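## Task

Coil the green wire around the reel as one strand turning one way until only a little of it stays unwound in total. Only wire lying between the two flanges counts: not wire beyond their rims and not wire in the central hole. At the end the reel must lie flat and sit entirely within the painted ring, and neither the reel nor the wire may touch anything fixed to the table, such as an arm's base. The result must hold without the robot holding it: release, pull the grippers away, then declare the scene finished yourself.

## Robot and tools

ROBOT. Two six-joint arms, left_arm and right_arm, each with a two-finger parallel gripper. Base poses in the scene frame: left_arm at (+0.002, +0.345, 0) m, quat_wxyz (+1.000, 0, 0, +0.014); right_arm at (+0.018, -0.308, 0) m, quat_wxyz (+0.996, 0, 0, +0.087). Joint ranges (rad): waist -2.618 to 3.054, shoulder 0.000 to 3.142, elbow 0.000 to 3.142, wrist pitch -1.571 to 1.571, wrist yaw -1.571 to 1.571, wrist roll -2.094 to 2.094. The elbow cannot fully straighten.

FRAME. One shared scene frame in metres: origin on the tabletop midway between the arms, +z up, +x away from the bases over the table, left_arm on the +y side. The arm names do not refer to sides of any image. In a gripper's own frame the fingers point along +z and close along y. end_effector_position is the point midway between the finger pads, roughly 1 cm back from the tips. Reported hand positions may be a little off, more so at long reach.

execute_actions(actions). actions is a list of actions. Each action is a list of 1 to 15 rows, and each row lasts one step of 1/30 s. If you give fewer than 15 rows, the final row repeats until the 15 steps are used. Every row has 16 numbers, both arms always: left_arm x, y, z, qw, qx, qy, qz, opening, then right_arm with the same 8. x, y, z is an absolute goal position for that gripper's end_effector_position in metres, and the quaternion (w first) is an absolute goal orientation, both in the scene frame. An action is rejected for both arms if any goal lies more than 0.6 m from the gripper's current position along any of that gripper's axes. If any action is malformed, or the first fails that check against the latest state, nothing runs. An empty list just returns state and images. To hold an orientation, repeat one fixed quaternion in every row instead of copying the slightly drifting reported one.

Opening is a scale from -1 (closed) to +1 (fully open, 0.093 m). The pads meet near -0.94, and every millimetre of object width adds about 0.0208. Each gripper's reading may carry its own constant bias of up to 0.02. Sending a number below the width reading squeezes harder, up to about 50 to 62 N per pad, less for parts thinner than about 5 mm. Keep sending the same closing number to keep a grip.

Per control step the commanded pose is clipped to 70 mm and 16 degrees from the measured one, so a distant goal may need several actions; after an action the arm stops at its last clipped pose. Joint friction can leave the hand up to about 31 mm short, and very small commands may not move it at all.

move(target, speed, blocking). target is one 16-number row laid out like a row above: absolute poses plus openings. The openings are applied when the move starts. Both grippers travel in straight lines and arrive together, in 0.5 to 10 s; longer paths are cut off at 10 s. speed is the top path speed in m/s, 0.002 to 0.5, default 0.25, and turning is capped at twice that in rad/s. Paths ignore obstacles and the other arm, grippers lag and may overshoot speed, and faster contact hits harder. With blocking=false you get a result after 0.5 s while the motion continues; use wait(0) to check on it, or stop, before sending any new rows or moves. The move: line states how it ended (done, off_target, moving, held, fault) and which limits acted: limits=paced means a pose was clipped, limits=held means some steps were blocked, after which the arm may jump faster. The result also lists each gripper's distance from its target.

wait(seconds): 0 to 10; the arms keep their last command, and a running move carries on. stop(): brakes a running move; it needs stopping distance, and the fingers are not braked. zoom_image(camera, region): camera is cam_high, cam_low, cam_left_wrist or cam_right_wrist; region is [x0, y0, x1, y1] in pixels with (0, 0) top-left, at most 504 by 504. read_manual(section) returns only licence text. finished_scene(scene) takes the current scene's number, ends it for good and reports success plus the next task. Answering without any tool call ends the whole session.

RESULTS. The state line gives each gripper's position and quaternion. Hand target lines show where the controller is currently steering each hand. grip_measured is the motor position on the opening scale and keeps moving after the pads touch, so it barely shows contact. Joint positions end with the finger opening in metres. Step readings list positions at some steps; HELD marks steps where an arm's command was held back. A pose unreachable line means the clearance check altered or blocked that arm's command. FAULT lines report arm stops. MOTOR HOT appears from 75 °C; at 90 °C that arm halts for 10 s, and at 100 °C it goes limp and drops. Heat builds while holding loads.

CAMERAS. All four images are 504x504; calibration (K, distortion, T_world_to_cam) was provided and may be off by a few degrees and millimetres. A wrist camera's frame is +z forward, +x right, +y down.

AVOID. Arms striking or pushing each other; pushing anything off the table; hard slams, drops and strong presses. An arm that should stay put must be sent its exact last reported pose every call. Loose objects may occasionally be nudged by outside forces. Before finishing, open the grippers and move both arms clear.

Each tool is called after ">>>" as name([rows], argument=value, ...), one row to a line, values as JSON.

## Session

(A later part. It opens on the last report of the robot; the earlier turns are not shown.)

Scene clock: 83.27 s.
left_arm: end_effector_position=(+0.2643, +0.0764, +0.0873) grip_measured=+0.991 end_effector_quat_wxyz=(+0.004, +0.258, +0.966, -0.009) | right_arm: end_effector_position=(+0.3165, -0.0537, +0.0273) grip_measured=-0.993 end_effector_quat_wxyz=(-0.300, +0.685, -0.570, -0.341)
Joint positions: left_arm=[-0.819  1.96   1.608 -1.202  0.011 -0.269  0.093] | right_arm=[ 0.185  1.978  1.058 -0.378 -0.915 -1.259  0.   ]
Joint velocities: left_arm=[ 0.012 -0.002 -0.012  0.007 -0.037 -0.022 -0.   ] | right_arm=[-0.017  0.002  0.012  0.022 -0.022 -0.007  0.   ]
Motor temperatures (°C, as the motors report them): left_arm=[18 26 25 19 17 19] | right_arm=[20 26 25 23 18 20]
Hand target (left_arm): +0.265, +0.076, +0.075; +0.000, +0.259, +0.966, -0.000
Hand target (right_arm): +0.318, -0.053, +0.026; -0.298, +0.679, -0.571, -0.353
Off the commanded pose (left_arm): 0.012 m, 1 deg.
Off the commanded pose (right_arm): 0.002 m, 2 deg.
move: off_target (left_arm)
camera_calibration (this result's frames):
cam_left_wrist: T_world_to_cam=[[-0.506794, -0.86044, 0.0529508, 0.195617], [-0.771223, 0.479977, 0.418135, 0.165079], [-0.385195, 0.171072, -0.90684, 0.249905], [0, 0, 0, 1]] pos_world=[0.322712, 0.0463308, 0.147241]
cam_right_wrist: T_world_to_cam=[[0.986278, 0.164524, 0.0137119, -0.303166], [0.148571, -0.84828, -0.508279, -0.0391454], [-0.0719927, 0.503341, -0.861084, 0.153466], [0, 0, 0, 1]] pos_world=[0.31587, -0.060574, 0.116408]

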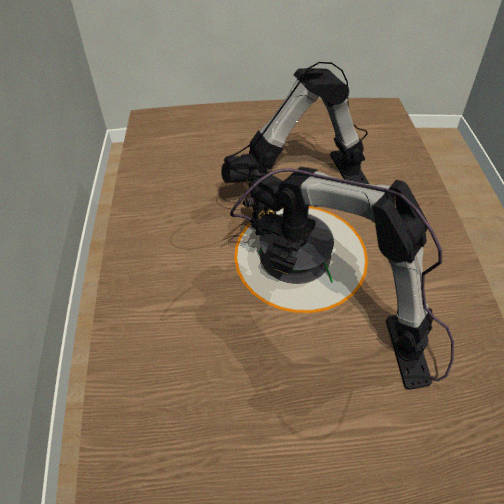

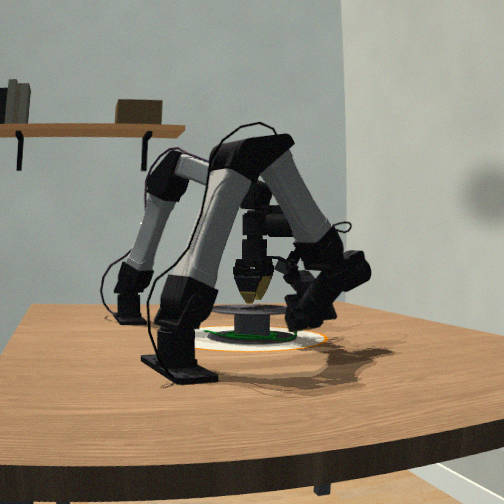

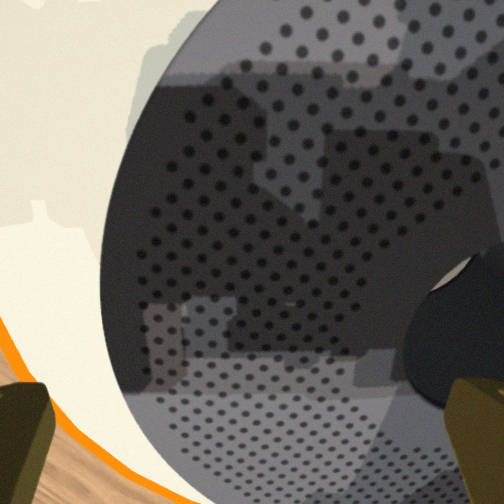

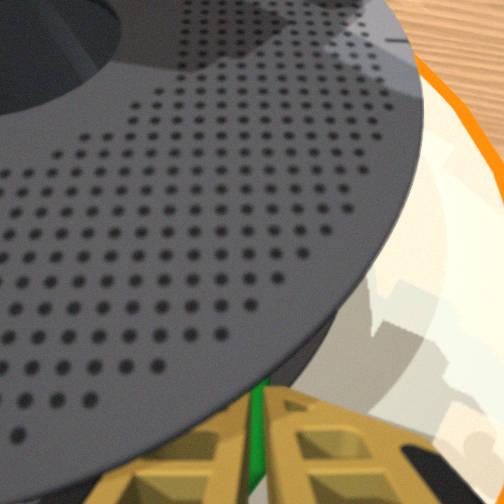

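>>> execute_actions([
  [[0.265,0.076,0.062,0,0.2588,0.9659,0,1,0.318,-0.053,0.026,0.2968,-0.6794,0.5702,0.3537,-1]],
  [[0.265,0.076,0.052,0,0.2588,0.9659,0,1,0.318,-0.053,0.026,0.2968,-0.6794,0.5702,0.3537,-1]],
])

Scene clock: 84.73 s.
left_arm: end_effector_position=(+0.2650, +0.0756, +0.0636) grip_measured=+0.992 end_effector_quat_wxyz=(+0.004, +0.258, +0.966, -0.009) | right_arm: end_effector_position=(+0.3162, -0.0535, +0.0276) grip_measured=-0.993 end_effector_quat_wxyz=(-0.301, +0.684, -0.570, -0.342)
Joint positions: left_arm=[-0.819  1.98   1.542 -1.117  0.012 -0.271  0.093] | right_arm=[ 0.185  1.978  1.058 -0.379 -0.918 -1.259  0.   ]
Joint velocities: left_arm=[-0.012 -0.022  0.002 -0.007 -0.022  0.037 -0.   ] | right_arm=[-0.002 -0.012 -0.002  0.051  0.007  0.022  0.   ]
Motor temperatures (°C, as the motors report them): left_arm=[18 26 25 19 17 19] | right_arm=[20 26 25 22 18 20]
Hand target (left_arm): +0.265, +0.076, +0.052; -0.000, +0.259, +0.966, +0.000
Hand target (right_arm): +0.318, -0.053, +0.026; -0.298, +0.679, -0.571, -0.353
Off the commanded pose (left_arm): 0.012 m, 1 deg.
Off the commanded pose (right_arm): 0.002 m, 1 deg.
Step readings (end_effector_position; steps 1 to 15: 1st action; 16 to 30: 2nd action):
0: left_arm (+0.2645, +0.0761, +0.0873) | right_arm (+0.3165, -0.0537, +0.0273)
1: left_arm (+0.2646, +0.0760, +0.0855) | right_arm (+0.3165, -0.0537, +0.0273)
2: left_arm (+0.2645, +0.0761, +0.0832) | right_arm (+0.3165, -0.0537, +0.0273)
4: left_arm (+0.2629, +0.0778, +0.0765) | right_arm (+0.3165, -0.0537, +0.0273)
8: left_arm (+0.2637, +0.0769, +0.0713) | right_arm (+0.3163, -0.0536, +0.0275)
15: left_arm (+0.2645, +0.0762, +0.0711) | right_arm (+0.3163, -0.0536, +0.0275)
16: left_arm (+0.2647, +0.0760, +0.0699) | right_arm (+0.3163, -0.0536, +0.0275)
17: left_arm (+0.2647, +0.0760, +0.0683) | right_arm (+0.3163, -0.0536, +0.0275)
19: left_arm (+0.2641, +0.0765, +0.0648) | right_arm (+0.3162, -0.0535, +0.0276)
23: left_arm (+0.2647, +0.0758, +0.0640) | right_arm (+0.3162, -0.0535, +0.0276)
30: end_effector_position above
camera_calibration (this result's frames):
cam_left_wrist: T_world_to_cam=[[-0.505399, -0.861266, 0.0528475, 0.196229], [-0.771263, 0.478351, 0.419921, 0.175934], [-0.386944, 0.171468, -0.906021, 0.22925], [0, 0, 0, 1]] pos_world=[0.323572, 0.0455377, 0.123457]
cam_right_wrist: T_world_to_cam=[[0.986165, 0.165302, 0.0124001, -0.302762], [0.148378, -0.846893, -0.510644, -0.0385369], [-0.0739091, 0.505419, -0.859703, 0.154323], [0, 0, 0, 1]] pos_world=[0.315697, -0.0605871, 0.116748]

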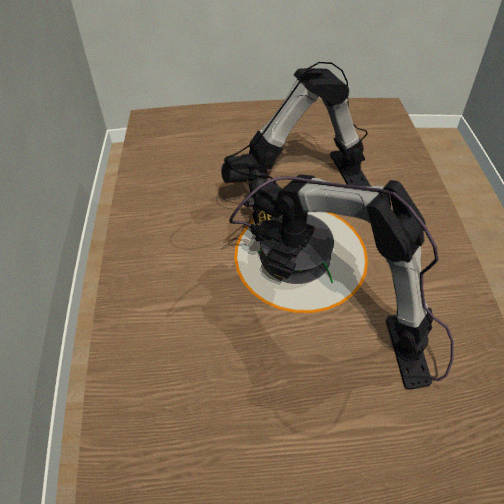

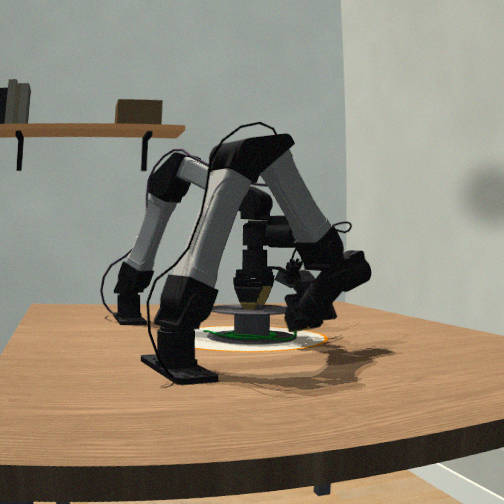

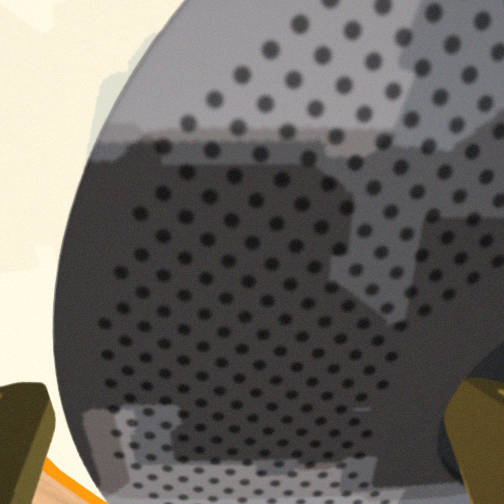

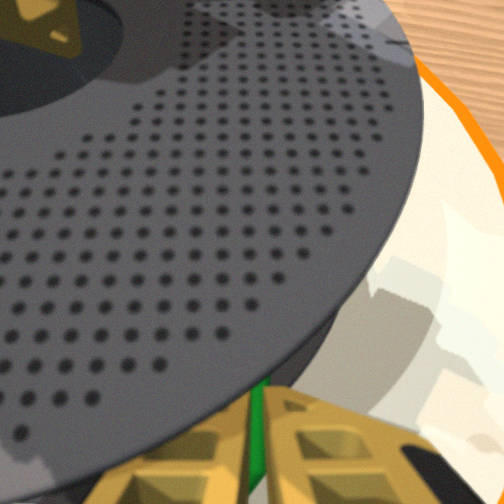

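>>> execute_actions([
  [[0.265,0.076,0.052,0,0.2588,0.9659,0,0.3,0.318,-0.053,0.026,0.2968,-0.6794,0.5702,0.3537,-1]],
  [[0.265,0.076,0.056,0,0.2588,0.9659,0,0.3,0.318,-0.053,0.026,0.2968,-0.6794,0.5702,0.3537,-1]],
])

Scene clock: 86.17 s.
left_arm: end_effector_position=(+0.2659, +0.0744, +0.0637) grip_measured=+0.464 end_effector_quat_wxyz=(+0.007, +0.257, +0.966, -0.010) | right_arm: end_effector_position=(+0.3149, -0.0530, +0.0286) grip_measured=-0.993 end_effector_quat_wxyz=(-0.301, +0.683, -0.569, -0.347)
Joint positions: left_arm=[-0.821  1.98   1.542 -1.111  0.01  -0.273  0.067] | right_arm=[ 0.185  1.978  1.058 -0.383 -0.927 -1.259  0.   ]
Joint velocities: left_arm=[-0.017 -0.007  0.027  0.007 -0.051 -0.066 -0.   ] | right_arm=[-0.002  0.012 -0.027 -0.007  0.051  0.037  0.   ]
Motor temperatures (°C, as the motors report them): left_arm=[18 26 25 19 17 19] | right_arm=[20 26 25 22 18 20]
Hand target (left_arm): +0.265, +0.076, +0.056; +0.000, +0.259, +0.966, -0.000
Hand target (right_arm): +0.318, -0.053, +0.026; -0.297, +0.679, -0.570, -0.354
Off the commanded pose (left_arm): 0.008 m, 1 deg.
Off the commanded pose (right_arm): 0.004 m, 1 deg.
Step readings (end_effector_position; steps 1 to 15: 1st action; 16 to 30: 2nd action):
0: left_arm (+0.2653, +0.0752, +0.0636) | right_arm (+0.3162, -0.0535, +0.0276)
1: left_arm (+0.2652, +0.0749, +0.0637) | right_arm (+0.3162, -0.0535, +0.0277)
2: left_arm (+0.2659, +0.0745, +0.0637) | right_arm (+0.3159, -0.0534, +0.0279)
4: left_arm (+0.2659, +0.0744, +0.0637) | right_arm (+0.3154, -0.0533, +0.0281)
8: left_arm (+0.2659, +0.0744, +0.0637) | right_arm (+0.3151, -0.0531, +0.0284)
15: left_arm (+0.2659, +0.0744, +0.0637) | right_arm (+0.3149, -0.0530, +0.0286)
16: left_arm (+0.2659, +0.0744, +0.0637) | right_arm (+0.3149, -0.0530, +0.0286)
17: left_arm (+0.2659, +0.0744, +0.0637) | right_arm (+0.3149, -0.0530, +0.0286)
19: left_arm (+0.2659, +0.0744, +0.0637) | right_arm (+0.3149, -0.0530, +0.0286)
23: left_arm (+0.2659, +0.0744, +0.0637) | right_arm (+0.3149, -0.0530, +0.0286)
30: end_effector_position above
camera_calibration (this result's frames):
cam_left_wrist: T_world_to_cam=[[-0.505, -0.861492, 0.0529836, 0.195579], [-0.773865, 0.47911, 0.41423, 0.178187], [-0.38224, 0.168184, -0.908629, 0.228987], [0, 0, 0, 1]] pos_world=[0.324189, 0.0446068, 0.123891]
cam_right_wrist: T_world_to_cam=[[0.985825, 0.167648, 0.00660404, -0.30118], [0.146832, -0.843041, -0.517418, -0.0365252], [-0.0811765, 0.511053, -0.855707, 0.157293], [0, 0, 0, 1]] pos_world=[0.315042, -0.0606852, 0.117687]

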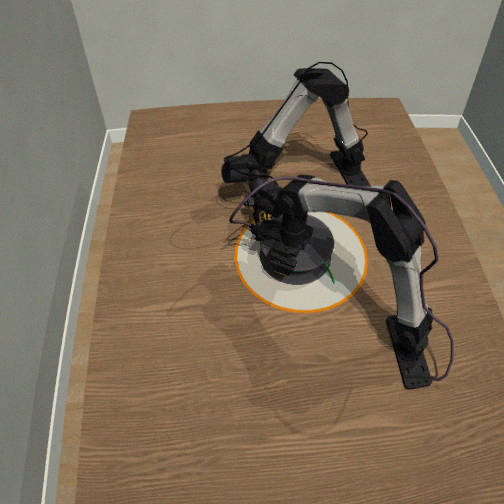

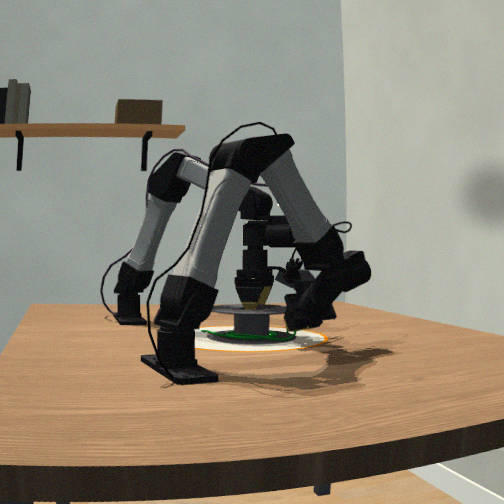

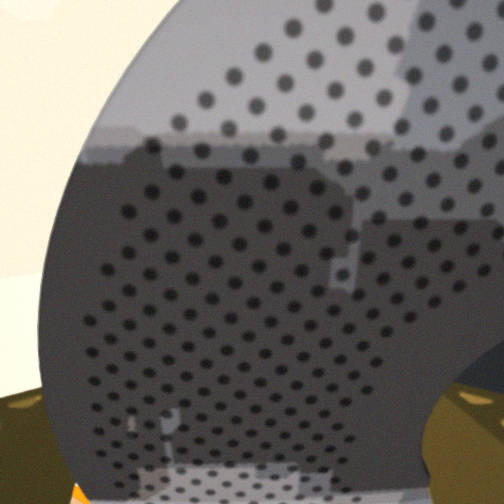

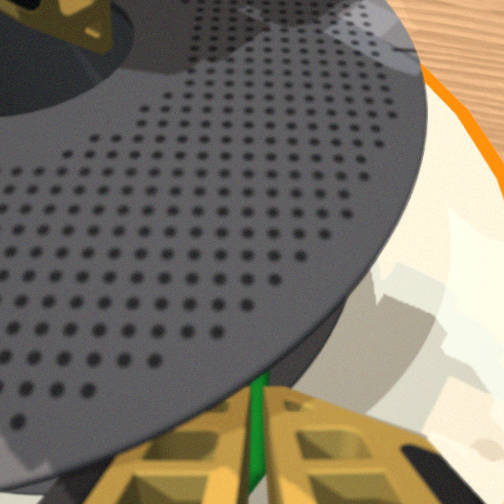

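>>> execute_actions([
  [[0.275,0.0685,0.058,0,0.342,0.9397,0,0.3,0.314,-0.047,0.025,0.2968,-0.6794,0.5702,0.3537,-1]],
  [[0.2825,0.061,0.058,0,0.4226,0.9063,0,0.3,0.311,-0.041,0.024,0.2968,-0.6794,0.5702,0.3537,-1]],
])

Scene clock: 88.63 s.
left_arm: end_effector_position=(+0.2842, +0.0704, +0.0650) grip_measured=+0.464 end_effector_quat_wxyz=(+0.002, +0.384, +0.923, -0.002) | right_arm: end_effector_position=(+0.3111, -0.0489, +0.0276) grip_measured=-0.993 end_effector_quat_wxyz=(-0.290, +0.678, -0.576, -0.352)
Joint positions: left_arm=[-0.798  2.055  1.657 -1.167  0.001  0.018  0.067] | right_arm=[ 0.2    1.979  1.058 -0.384 -0.922 -1.225  0.   ]
Joint velocities: left_arm=[ 0.012 -0.007 -0.027  0.037  0.007  0.007 -0.   ] | right_arm=[-0.022  0.002 -0.012 -0.037 -0.007  0.007  0.   ]
Motor temperatures (°C, as the motors report them): left_arm=[18 27 26 19 17 19] | right_arm=[20 26 25 22 18 20]
Hand target (left_arm): +0.282, +0.061, +0.058; +0.001, +0.422, +0.907, -0.000
Hand target (right_arm): +0.311, -0.041, +0.024; -0.296, +0.680, -0.570, -0.354
Off the commanded pose (left_arm): 0.012 m, 5 deg.
Off the commanded pose (right_arm): 0.009 m, 1 deg.
Step readings (end_effector_position; steps 1 to 15: 1st action; 16 to 30: 2nd action):
0: left_arm (+0.2659, +0.0744, +0.0637) | right_arm (+0.3149, -0.0530, +0.0286)
1: left_arm (+0.2665, +0.0738, +0.0634) | right_arm (+0.3149, -0.0529, +0.0286)
2: left_arm (+0.2685, +0.0718, +0.0633) | right_arm (+0.3146, -0.0525, +0.0286)
4: left_arm (+0.2708, +0.0712, +0.0633) | right_arm (+0.3144, -0.0527, +0.0284)
8: left_arm (+0.2737, +0.0710, +0.0635) | right_arm (+0.3143, -0.0528, +0.0284)
15: left_arm (+0.2743, +0.0704, +0.0637) | right_arm (+0.3143, -0.0528, +0.0284)
16: left_arm (+0.2753, +0.0694, +0.0640) | right_arm (+0.3140, -0.0521, +0.0284)
17: left_arm (+0.2767, +0.0692, +0.0639) | right_arm (+0.3135, -0.0513, +0.0282)
19: left_arm (+0.2798, +0.0699, +0.0639) | right_arm (+0.3127, -0.0507, +0.0278)
23: left_arm (+0.2829, +0.0706, +0.0642) | right_arm (+0.3117, -0.0496, +0.0276)
30: end_effector_position above
camera_calibration (this result's frames):
cam_left_wrist: T_world_to_cam=[[-0.715731, -0.697315, 0.0384942, 0.250592], [-0.619519, 0.659393, 0.425907, 0.136421], [-0.322374, 0.280987, -0.903948, 0.212594], [0, 0, 0, 1]] pos_world=[0.332407, 0.0250504, 0.124425]
cam_right_wrist: T_world_to_cam=[[0.98656, 0.161938, -0.0218109, -0.297808], [0.128028, -0.849014, -0.512625, -0.0275946], [-0.101531, 0.502943, -0.858336, 0.160045], [0, 0, 0, 1]] pos_world=[0.313588, -0.0556951, 0.116731]

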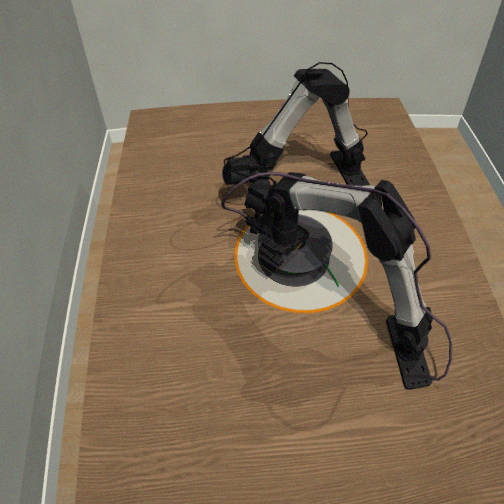

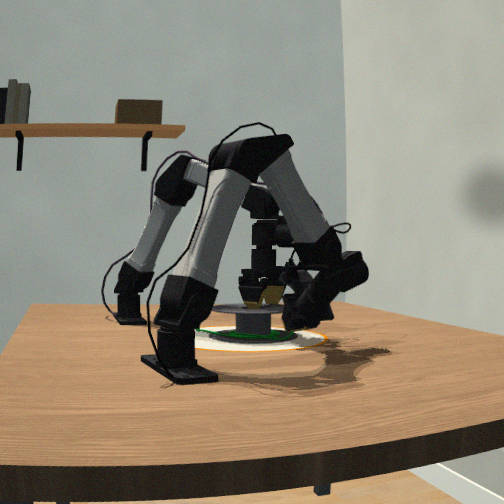

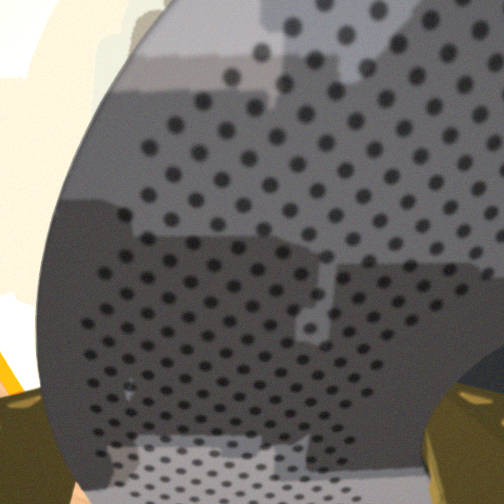

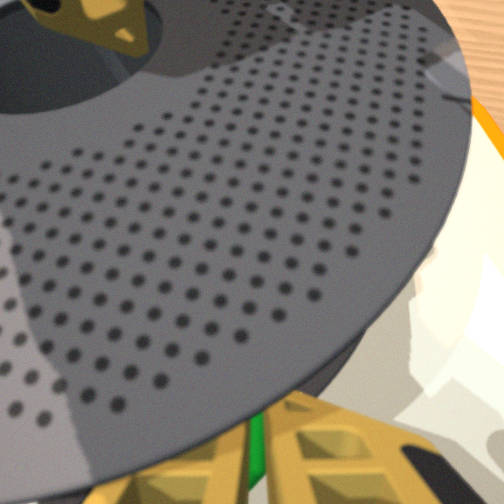

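>>> zoom_image(camera="cam_low", region=[180,240,380,370])

>>> zoom_image(camera="cam_high", region=[200,140,400,320])

Region (180, 240, 380, 370) of cam_low's 504x504 image, scaled by 2.520, with more detail than that image has; it fills the top 328 rows of this view, and the rest is white.

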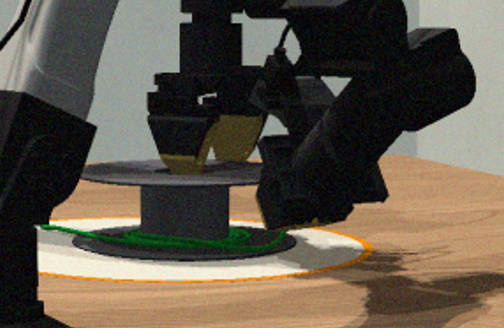

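Region (200, 140, 400, 320) of cam_high's 504x504 image, scaled by 2.520, with more detail than that image has; it fills the top 454 rows of this view, and the rest is white.

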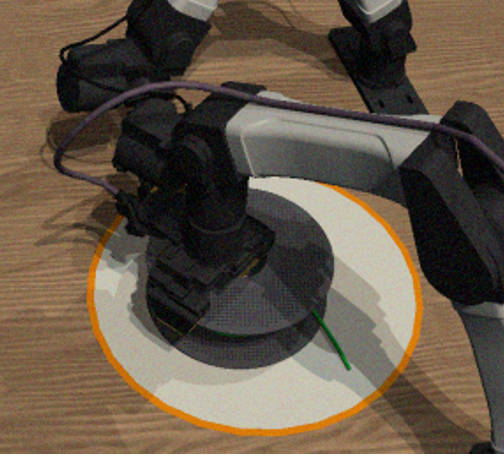

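>>> execute_actions([
  [[0.286,0.062,0.058,0,0.4617,0.887,0,0.3,0.310,-0.044,0.018,0.2968,-0.6794,0.5702,0.3537,-1]],
  [[0.288,0.060,0.058,0,0.4617,0.887,0,0.3,0.309,-0.040,0.017,0.2968,-0.6794,0.5702,0.3537,-1]],
])

Scene clock: 96.97 s.
left_arm: end_effector_position=(+0.2876, +0.0655, +0.0640) grip_measured=+0.464 end_effector_quat_wxyz=(+0.003, +0.439, +0.898, -0.005) | right_arm: end_effector_position=(+0.3113, -0.0465, +0.0243) grip_measured=-0.993 end_effector_quat_wxyz=(-0.293, +0.676, -0.576, -0.352)
Joint positions: left_arm=[-0.798  2.077  1.685 -1.171  0.008  0.138  0.067] | right_arm=[ 0.206  1.986  1.048 -0.349 -0.923 -1.208  0.   ]
Joint velocities: left_arm=[ 0.017 -0.012  0.017 -0.022  0.022  0.022  0.   ] | right_arm=[-0.017 -0.002 -0.022 -0.007  0.051 -0.022  0.   ]
Motor temperatures (°C, as the motors report them): left_arm=[18 28 26 19 16 19] | right_arm=[20 27 25 23 18 20]
Hand target (left_arm): +0.288, +0.060, +0.058; +0.000, +0.461, +0.887, -0.000
Hand target (right_arm): +0.308, -0.041, +0.017; -0.296, +0.680, -0.570, -0.354
Off the commanded pose (left_arm): 0.008 m, 3 deg.
Off the commanded pose (right_arm): 0.010 m, 1 deg.
Step readings (end_effector_position; steps 1 to 15: 1st action; 16 to 30: 2nd action):
0: left_arm (+0.2844, +0.0704, +0.0651) | right_arm (+0.3110, -0.0488, +0.0276)
1: left_arm (+0.2847, +0.0702, +0.0653) | right_arm (+0.3107, -0.0489, +0.0271)
2: left_arm (+0.2853, +0.0696, +0.0653) | right_arm (+0.3110, -0.0485, +0.0267)
4: left_arm (+0.2860, +0.0677, +0.0647) | right_arm (+0.3118, -0.0477, +0.0261)
8: left_arm (+0.2868, +0.0660, +0.0644) | right_arm (+0.3123, -0.0475, +0.0254)
15: left_arm (+0.2873, +0.0654, +0.0646) | right_arm (+0.3124, -0.0474, +0.0255)
16: left_arm (+0.2877, +0.0650, +0.0646) | right_arm (+0.3123, -0.0470, +0.0256)
17: left_arm (+0.2876, +0.0652, +0.0645) | right_arm (+0.3122, -0.0465, +0.0256)
19: left_arm (+0.2877, +0.0654, +0.0644) | right_arm (+0.3117, -0.0464, +0.0250)
23: left_arm (+0.2876, +0.0655, +0.0641) | right_arm (+0.3113, -0.0464, +0.0244)
30: end_effector_position above
camera_calibration (this result's frames):
cam_left_wrist: T_world_to_cam=[[-0.79386, -0.606489, 0.044241, 0.265794], [-0.535277, 0.731462, 0.422424, 0.113463], [-0.288556, 0.311665, -0.905318, 0.202563], [0, 0, 0, 1]] pos_world=[0.330188, 0.0150757, 0.123695]
cam_right_wrist: T_world_to_cam=[[0.987182, 0.158472, -0.0189202, -0.298891], [0.126096, -0.847132, -0.516205, -0.0264879], [-0.0978319, 0.507203, -0.856256, 0.154988], [0, 0, 0, 1]] pos_world=[0.313563, -0.0536835, 0.113382]

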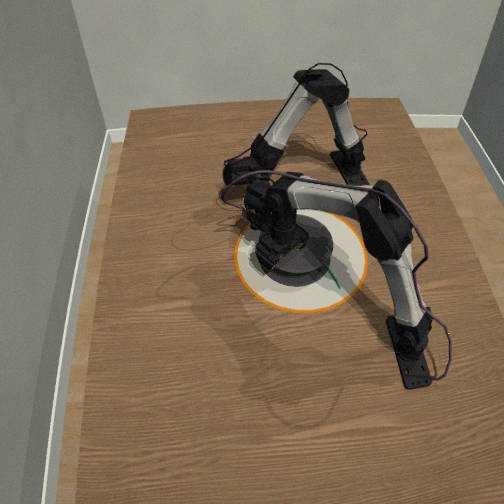

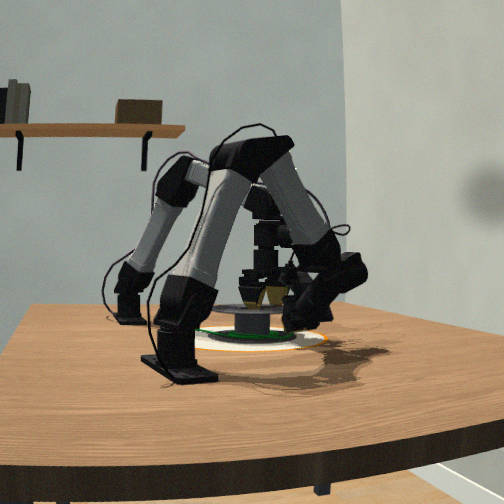

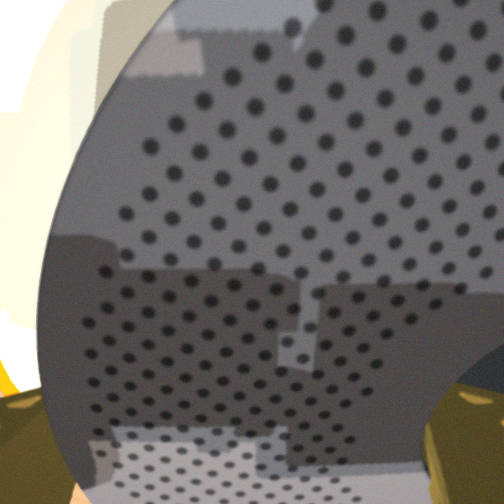

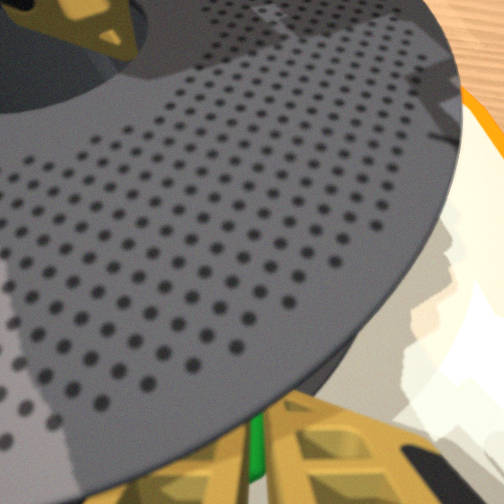

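>>> execute_actions([
  [[0.288,0.062,0.058,0,0.4617,0.887,0,0.3,0.311,-0.046,0.020,0.2968,-0.6794,0.5702,0.3537,-0.7]],
  [[0.288,0.062,0.058,0,0.4617,0.887,0,0.3,0.316,-0.070,0.030,0.2968,-0.6794,0.5702,0.3537,-0.7]],
  [[0.288,0.062,0.058,0,0.4617,0.887,0,0.3,0.320,-0.095,0.050,0.2968,-0.6794,0.5702,0.3537,-0.7]],
])

Scene clock: 98.87 s.
left_arm: end_effector_position=(+0.2866, +0.0654, +0.0640) grip_measured=+0.464 end_effector_quat_wxyz=(+0.001, +0.451, +0.893, -0.006) | right_arm: end_effector_position=(+0.3188, -0.0956, +0.0427) grip_measured=-0.703 end_effector_quat_wxyz=(-0.293, +0.677, -0.576, -0.351)
Joint positions: left_arm=[-0.799  2.077  1.685 -1.174  0.011  0.164  0.067] | right_arm=[ 0.061  1.955  1.108 -0.634 -0.947 -1.451  0.011]
Joint velocities: left_arm=[ 0.007  0.012 -0.027  0.066 -0.022  0.081 -0.001] | right_arm=[-0.002 -0.012 -0.002 -0.11   0.007 -0.081  0.   ]
Motor temperatures (°C, as the motors report them): left_arm=[18 28 26 19 16 19] | right_arm=[20 27 25 23 18 20]
Hand target (left_arm): +0.288, +0.062, +0.058; +0.000, +0.462, +0.887, -0.000
Hand target (right_arm): +0.321, -0.094, +0.050; -0.298, +0.679, -0.570, -0.354
Off the commanded pose (left_arm): 0.007 m, 2 deg.
Off the commanded pose (right_arm): 0.007 m, 1 deg.
Step readings (end_effector_position; steps 1 to 15: 1st action; 16 to 30: 2nd action; 31 to 45: 3rd action):
0: left_arm (+0.2876, +0.0655, +0.0640) | right_arm (+0.3113, -0.0465, +0.0243)
1: left_arm (+0.2875, +0.0655, +0.0640) | right_arm (+0.3113, -0.0464, +0.0243)
2: left_arm (+0.2870, +0.0656, +0.0640) | right_arm (+0.3119, -0.0464, +0.0245)
4: left_arm (+0.2867, +0.0654, +0.0640) | right_arm (+0.3120, -0.0463, +0.0245)
8: left_arm (+0.2867, +0.0654, +0.0640) | right_arm (+0.3120, -0.0463, +0.0245)
15: left_arm (+0.2867, +0.0654, +0.0640) | right_arm (+0.3120, -0.0463, +0.0245)
16: left_arm (+0.2867, +0.0654, +0.0640) | right_arm (+0.3119, -0.0482, +0.0246)
17: left_arm (+0.2867, +0.0654, +0.0640) | right_arm (+0.3124, -0.0522, +0.0245)
19: left_arm (+0.2867, +0.0654, +0.0640) | right_arm (+0.3159, -0.0626, +0.0235)
23: left_arm (+0.2866, +0.0654, +0.0640) | right_arm (+0.3163, -0.0711, +0.0224)
30: left_arm (+0.2866, +0.0654, +0.0640) | right_arm (+0.3122, -0.0720, +0.0221)
31: left_arm (+0.2866, +0.0654, +0.0640) | right_arm (+0.3120, -0.0742, +0.0236)
32: left_arm (+0.2866, +0.0654, +0.0640) | right_arm (+0.3125, -0.0783, +0.0265)
34: left_arm (+0.2866, +0.0654, +0.0640) | right_arm (+0.3188, -0.0877, +0.0340)
38: left_arm (+0.2866, +0.0654, +0.0640) | right_arm (+0.3256, -0.0942, +0.0428)
45: end_effector_position above
camera_calibration (this result's frames):
cam_left_wrist: T_world_to_cam=[[-0.809397, -0.58537, 0.0470932, 0.267844], [-0.514353, 0.745326, 0.424181, 0.105981], [-0.283403, 0.319108, -0.904352, 0.200279], [0, 0, 0, 1]] pos_world=[0.328064, 0.013887, 0.123554]
cam_right_wrist: T_world_to_cam=[[0.987113, 0.159178, -0.016462, -0.29823], [0.128193, -0.848128, -0.514048, -0.0604493], [-0.095787, 0.505313, -0.857604, 0.195643], [0, 0, 0, 1]] pos_world=[0.320876, -0.102658, 0.131801]

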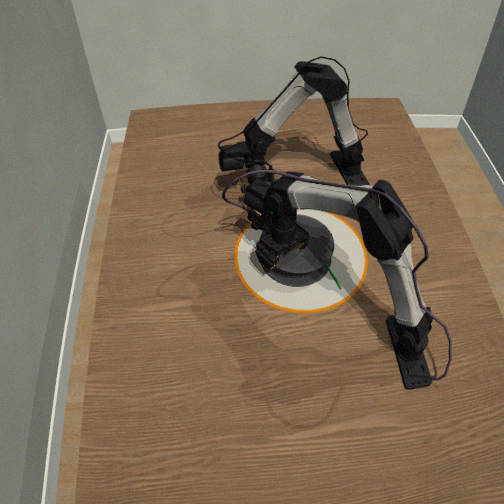

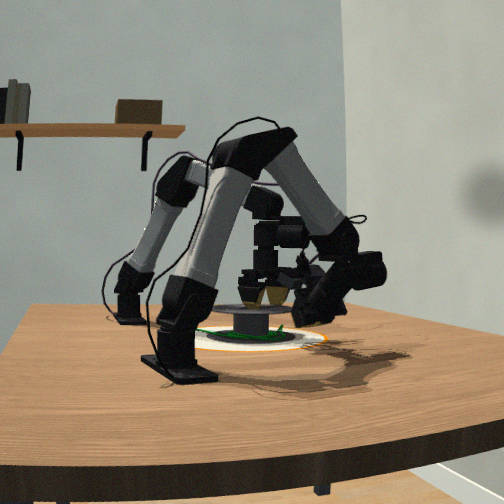

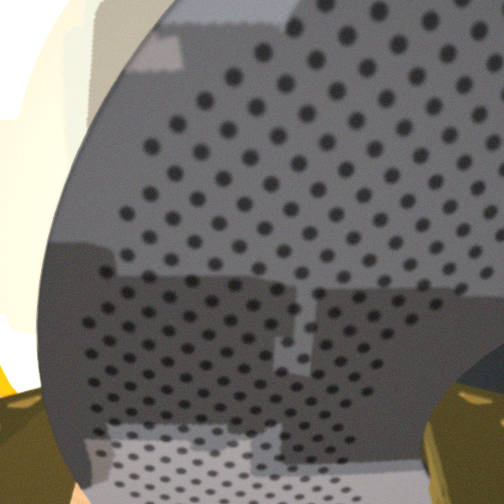

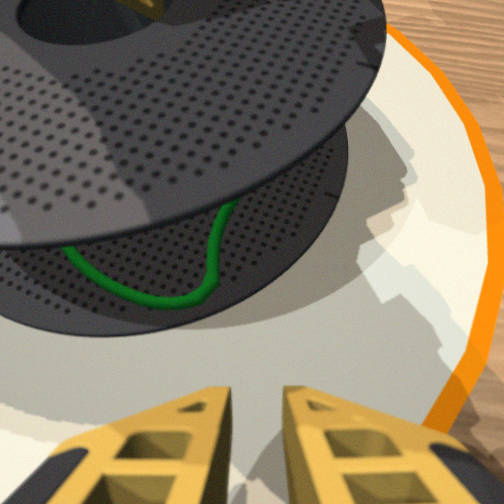

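>>> zoom_image(camera="cam_low", region=[190,290,340,370])

Region (190, 290, 340, 370) of cam_low's 504x504 image, scaled by 3.360, with more detail than that image has; it fills the top 269 rows of this view, and the rest is white.

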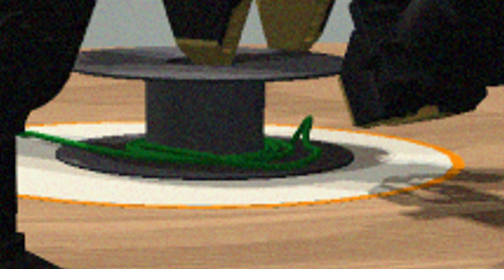

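>>> zoom_image(camera="cam_high", region=[220,190,380,320])

Region (220, 190, 380, 320) of cam_high's 504x504 image, scaled by 3.150, with more detail than that image has; it fills the top 410 rows of this view, and the rest is white.

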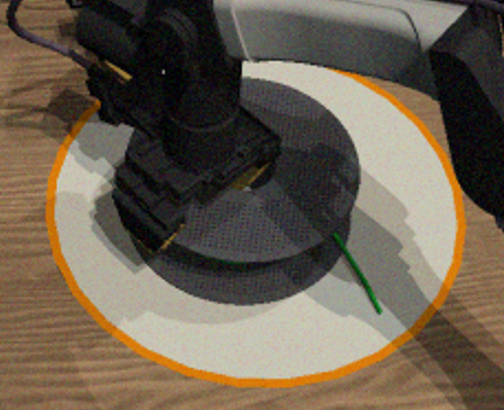

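>>> execute_actions([
  [[0.275,0.068,0.060,0,0.3827,0.9239,0,0.3,0.31,-0.13,0.09,0.2968,-0.6794,0.5702,0.3537,-0.7]],
  [[0.262,0.072,0.060,0,0.3007,0.9537,0,0.3,0.30,-0.13,0.13,0.15,-0.5,0.83,0.18,0.5]],
  [[0.256,0.072,0.060,0,0.3007,0.9537,0,0.3,0.27,-0.10,0.14,0,-0.2588,0.9659,0,1]],
])

Scene clock: 123.80 s.
left_arm: end_effector_position=(+0.2598, +0.0729, +0.0627) grip_measured=+0.464 end_effector_quat_wxyz=(-0.005, +0.301, +0.954, -0.004) | right_arm: end_effector_position=(+0.2707, -0.0903, +0.1482) grip_measured=+0.990 end_effector_quat_wxyz=(+0.098, -0.413, +0.899, +0.111)
Joint positions: left_arm=[-0.834  1.994  1.558 -1.14   0.012 -0.196  0.067] | right_arm=[ 0.447  1.583  1.358 -1.108 -0.18  -0.219  0.093]
Joint velocities: left_arm=[-0.012  0.007 -0.022  0.081  0.007 -0.051 -0.002] | right_arm=[ 0.31   0.447  0.51  -0.535  0.623  1.048 -0.001]
Motor temperatures (°C, as the motors report them): left_arm=[18 31 27 19 16 19] | right_arm=[20 30 26 22 18 20]
Hand target (left_arm): +0.256, +0.072, +0.060; -0.001, +0.301, +0.954, +0.000
Hand target (right_arm): +0.270, -0.102, +0.141; +0.062, -0.344, +0.935, +0.058
Off the commanded pose (left_arm): 0.005 m, 1 deg.
Off the commanded pose (right_arm): 0.013 m, 26 deg; orientation clipped at the last step of the last action.
Step readings (end_effector_position; steps 1 to 15: 1st action; 16 to 30: 2nd action; 31 to 45: 3rd action):
0: left_arm (+0.2866, +0.0654, +0.0640) | right_arm (+0.3168, -0.0961, +0.0426)
1: left_arm (+0.2855, +0.0660, +0.0631) | right_arm (+0.3157, -0.0989, +0.0458)
2: left_arm (+0.2836, +0.0671, +0.0632) | right_arm (+0.3136, -0.1048, +0.0516)
4: left_arm (+0.2805, +0.0684, +0.0631) | right_arm (+0.3161, -0.1179, +0.0678)
8: left_arm (+0.2781, +0.0689, +0.0630) | right_arm (+0.3220, -0.1281, +0.0864)
15: left_arm (+0.2772, +0.0689, +0.0630) | right_arm (+0.3114, -0.1296, +0.0871)
16: left_arm (+0.2759, +0.0696, +0.0631) | right_arm (+0.3105, -0.1305, +0.0894)
17: left_arm (+0.2734, +0.0707, +0.0631) | right_arm (+0.3078, -0.1312, +0.0952)
19: left_arm (+0.2682, +0.0727, +0.0628) | right_arm (+0.3041, -0.1281, +0.1167)
23: left_arm (+0.2642, +0.0733, +0.0628) | right_arm (+0.2962, -0.1232, +0.1404)
30: left_arm (+0.2631, +0.0733, +0.0628) | right_arm (+0.2934, -0.1236, +0.1279)
31: left_arm (+0.2625, +0.0734, +0.0628) | right_arm (+0.2915, -0.1204, +0.1279)
32: left_arm (+0.2618, +0.0733, +0.0628) | right_arm (+0.2849, -0.1133, +0.1285)
34: left_arm (+0.2606, +0.0731, +0.0627) | right_arm (+0.2693, -0.0964, +0.1333)
38: left_arm (+0.2600, +0.0729, +0.0627) | right_arm (+0.2666, -0.0868, +0.1459)
45: end_effector_position above
camera_calibration (this result's frames):
cam_left_wrist: T_world_to_cam=[[-0.580125, -0.81311, 0.0480408, 0.207557], [-0.719532, 0.539216, 0.43763, 0.154625], [-0.381745, 0.219313, -0.897871, 0.221522], [0, 0, 0, 1]] pos_world=[0.316231, 0.0368077, 0.121258]
cam_right_wrist: T_world_to_cam=[[0.757073, -0.641628, -0.123102, -0.244109], [-0.627371, -0.766556, 0.137102, 0.119889], [-0.182333, -0.026566, -0.982878, 0.272822], [0, 0, 0, 1]] pos_world=[0.309767, -0.0574776, 0.221664]

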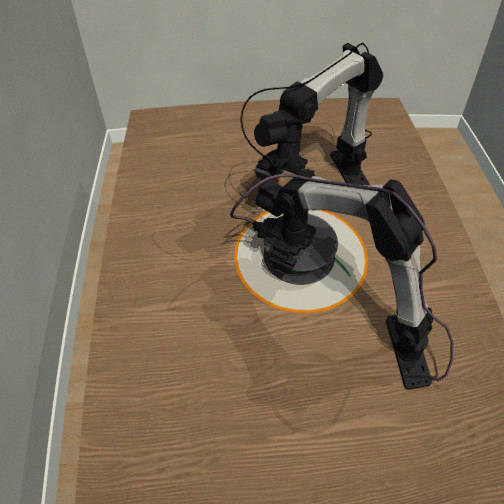

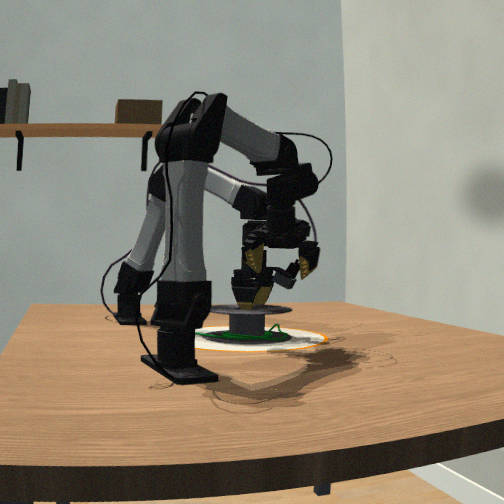

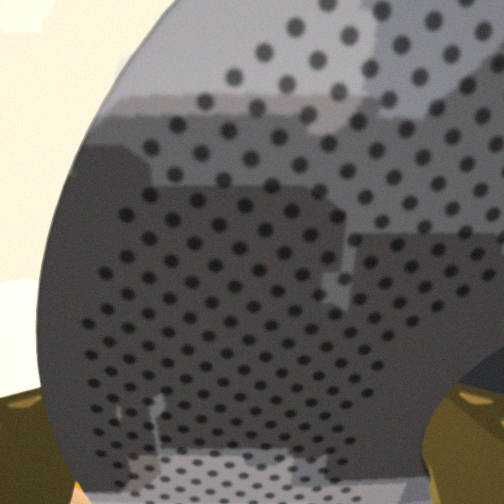

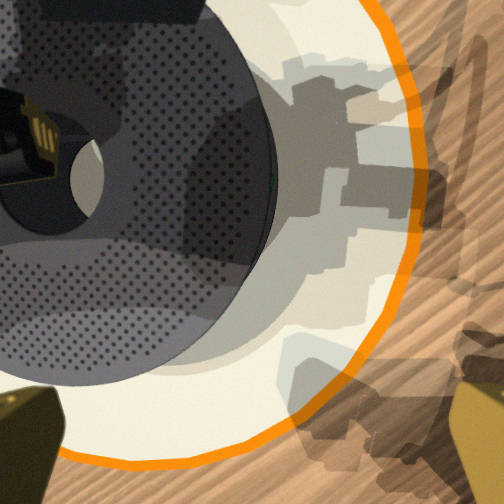

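>>> execute_actions([
  [[0.256,0.072,0.060,0,0.3007,0.9537,0,0.3,0.26,-0.14,0.14,0,-0.2588,0.9659,0,1]],
])

>>> zoom_image(camera="cam_high", region=[220,190,380,320])

Scene clock: 124.73 s.
left_arm: end_effector_position=(+0.2598, +0.0729, +0.0627) grip_measured=+0.464 end_effector_quat_wxyz=(-0.005, +0.301, +0.954, -0.004) | right_arm: end_effector_position=(+0.2566, -0.1358, +0.1419) grip_measured=+0.990 end_effector_quat_wxyz=(+0.006, -0.268, +0.963, +0.012)
Joint positions: left_arm=[-0.834  1.994  1.558 -1.14   0.012 -0.196  0.067] | right_arm=[ 0.441  1.635  1.424 -1.34  -0.019  0.072  0.093]
Joint velocities: left_arm=[-0.017 -0.007  0.022 -0.022 -0.007  0.037 -0.   ] | right_arm=[ 0.002  0.012  0.017 -0.095 -0.051  0.081  0.   ]
Motor temperatures (°C, as the motors report them): left_arm=[18 31 27 19 16 19] | right_arm=[20 30 26 22 18 20]
Hand target (left_arm): +0.256, +0.072, +0.060; -0.000, +0.301, +0.954, +0.000
Hand target (right_arm): +0.260, -0.140, +0.142; -0.001, -0.258, +0.966, +0.001
Off the commanded pose (left_arm): 0.005 m, 1 deg.
Off the commanded pose (right_arm): 0.006 m, 2 deg.
Step readings (end_effector_position):
0: left_arm (+0.2598, +0.0729, +0.0627) | right_arm (+0.2688, -0.1017, +0.1408)
1: left_arm (+0.2598, +0.0729, +0.0627) | right_arm (+0.2678, -0.1050, +0.1414)
2: left_arm (+0.2598, +0.0729, +0.0627) | right_arm (+0.2663, -0.1103, +0.1422)
4: left_arm (+0.2598, +0.0729, +0.0627) | right_arm (+0.2645, -0.1201, +0.1440)
8: left_arm (+0.2598, +0.0729, +0.0627) | right_arm (+0.2610, -0.1307, +0.1441)
15: end_effector_position above
camera_calibration (this result's frames):
cam_left_wrist: T_world_to_cam=[[-0.580125, -0.81311, 0.0480408, 0.207557], [-0.719532, 0.539216, 0.43763, 0.154625], [-0.381745, 0.219313, -0.897871, 0.221522], [0, 0, 0, 1]] pos_world=[0.316231, 0.0368077, 0.121258]
cam_right_wrist: T_world_to_cam=[[0.507811, -0.861204, -0.0213297, -0.243657], [-0.79201, -0.476464, 0.381709, 0.123901], [-0.338892, -0.176943, -0.924037, 0.274201], [0, 0, 0, 1]] pos_world=[0.314787, -0.102286, 0.20088]

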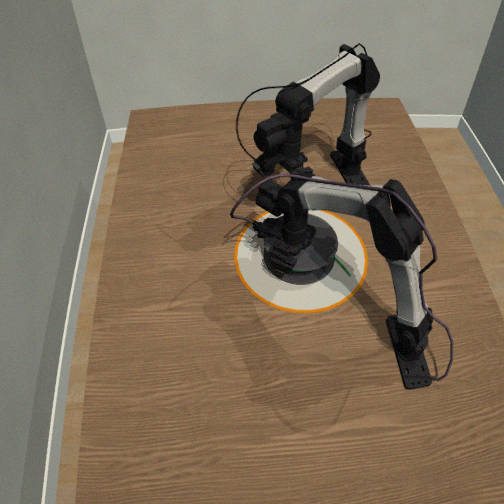

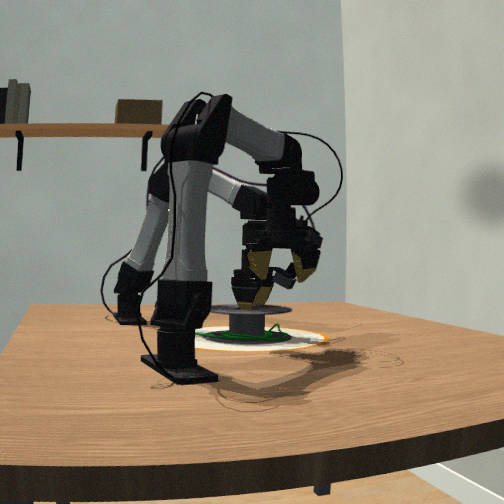

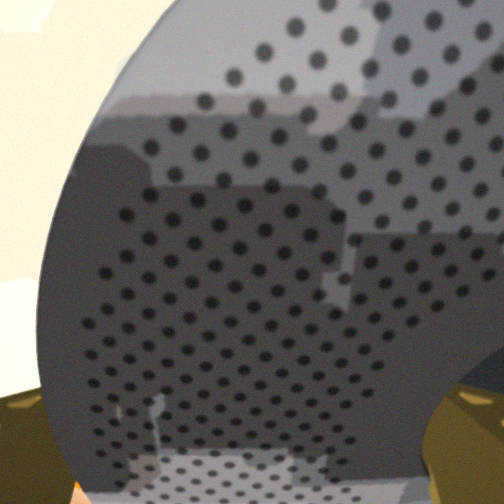

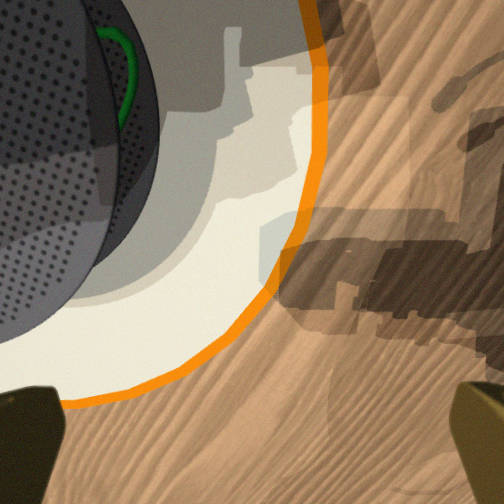

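Region (220, 190, 380, 320) of cam_high's 504x504 image, scaled by 3.150, with more detail than that image has; it fills the top 410 rows of this view, and the rest is white.

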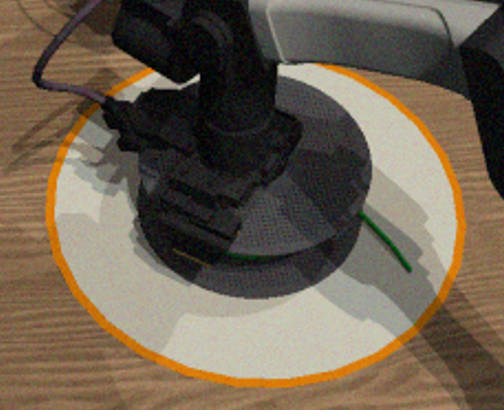

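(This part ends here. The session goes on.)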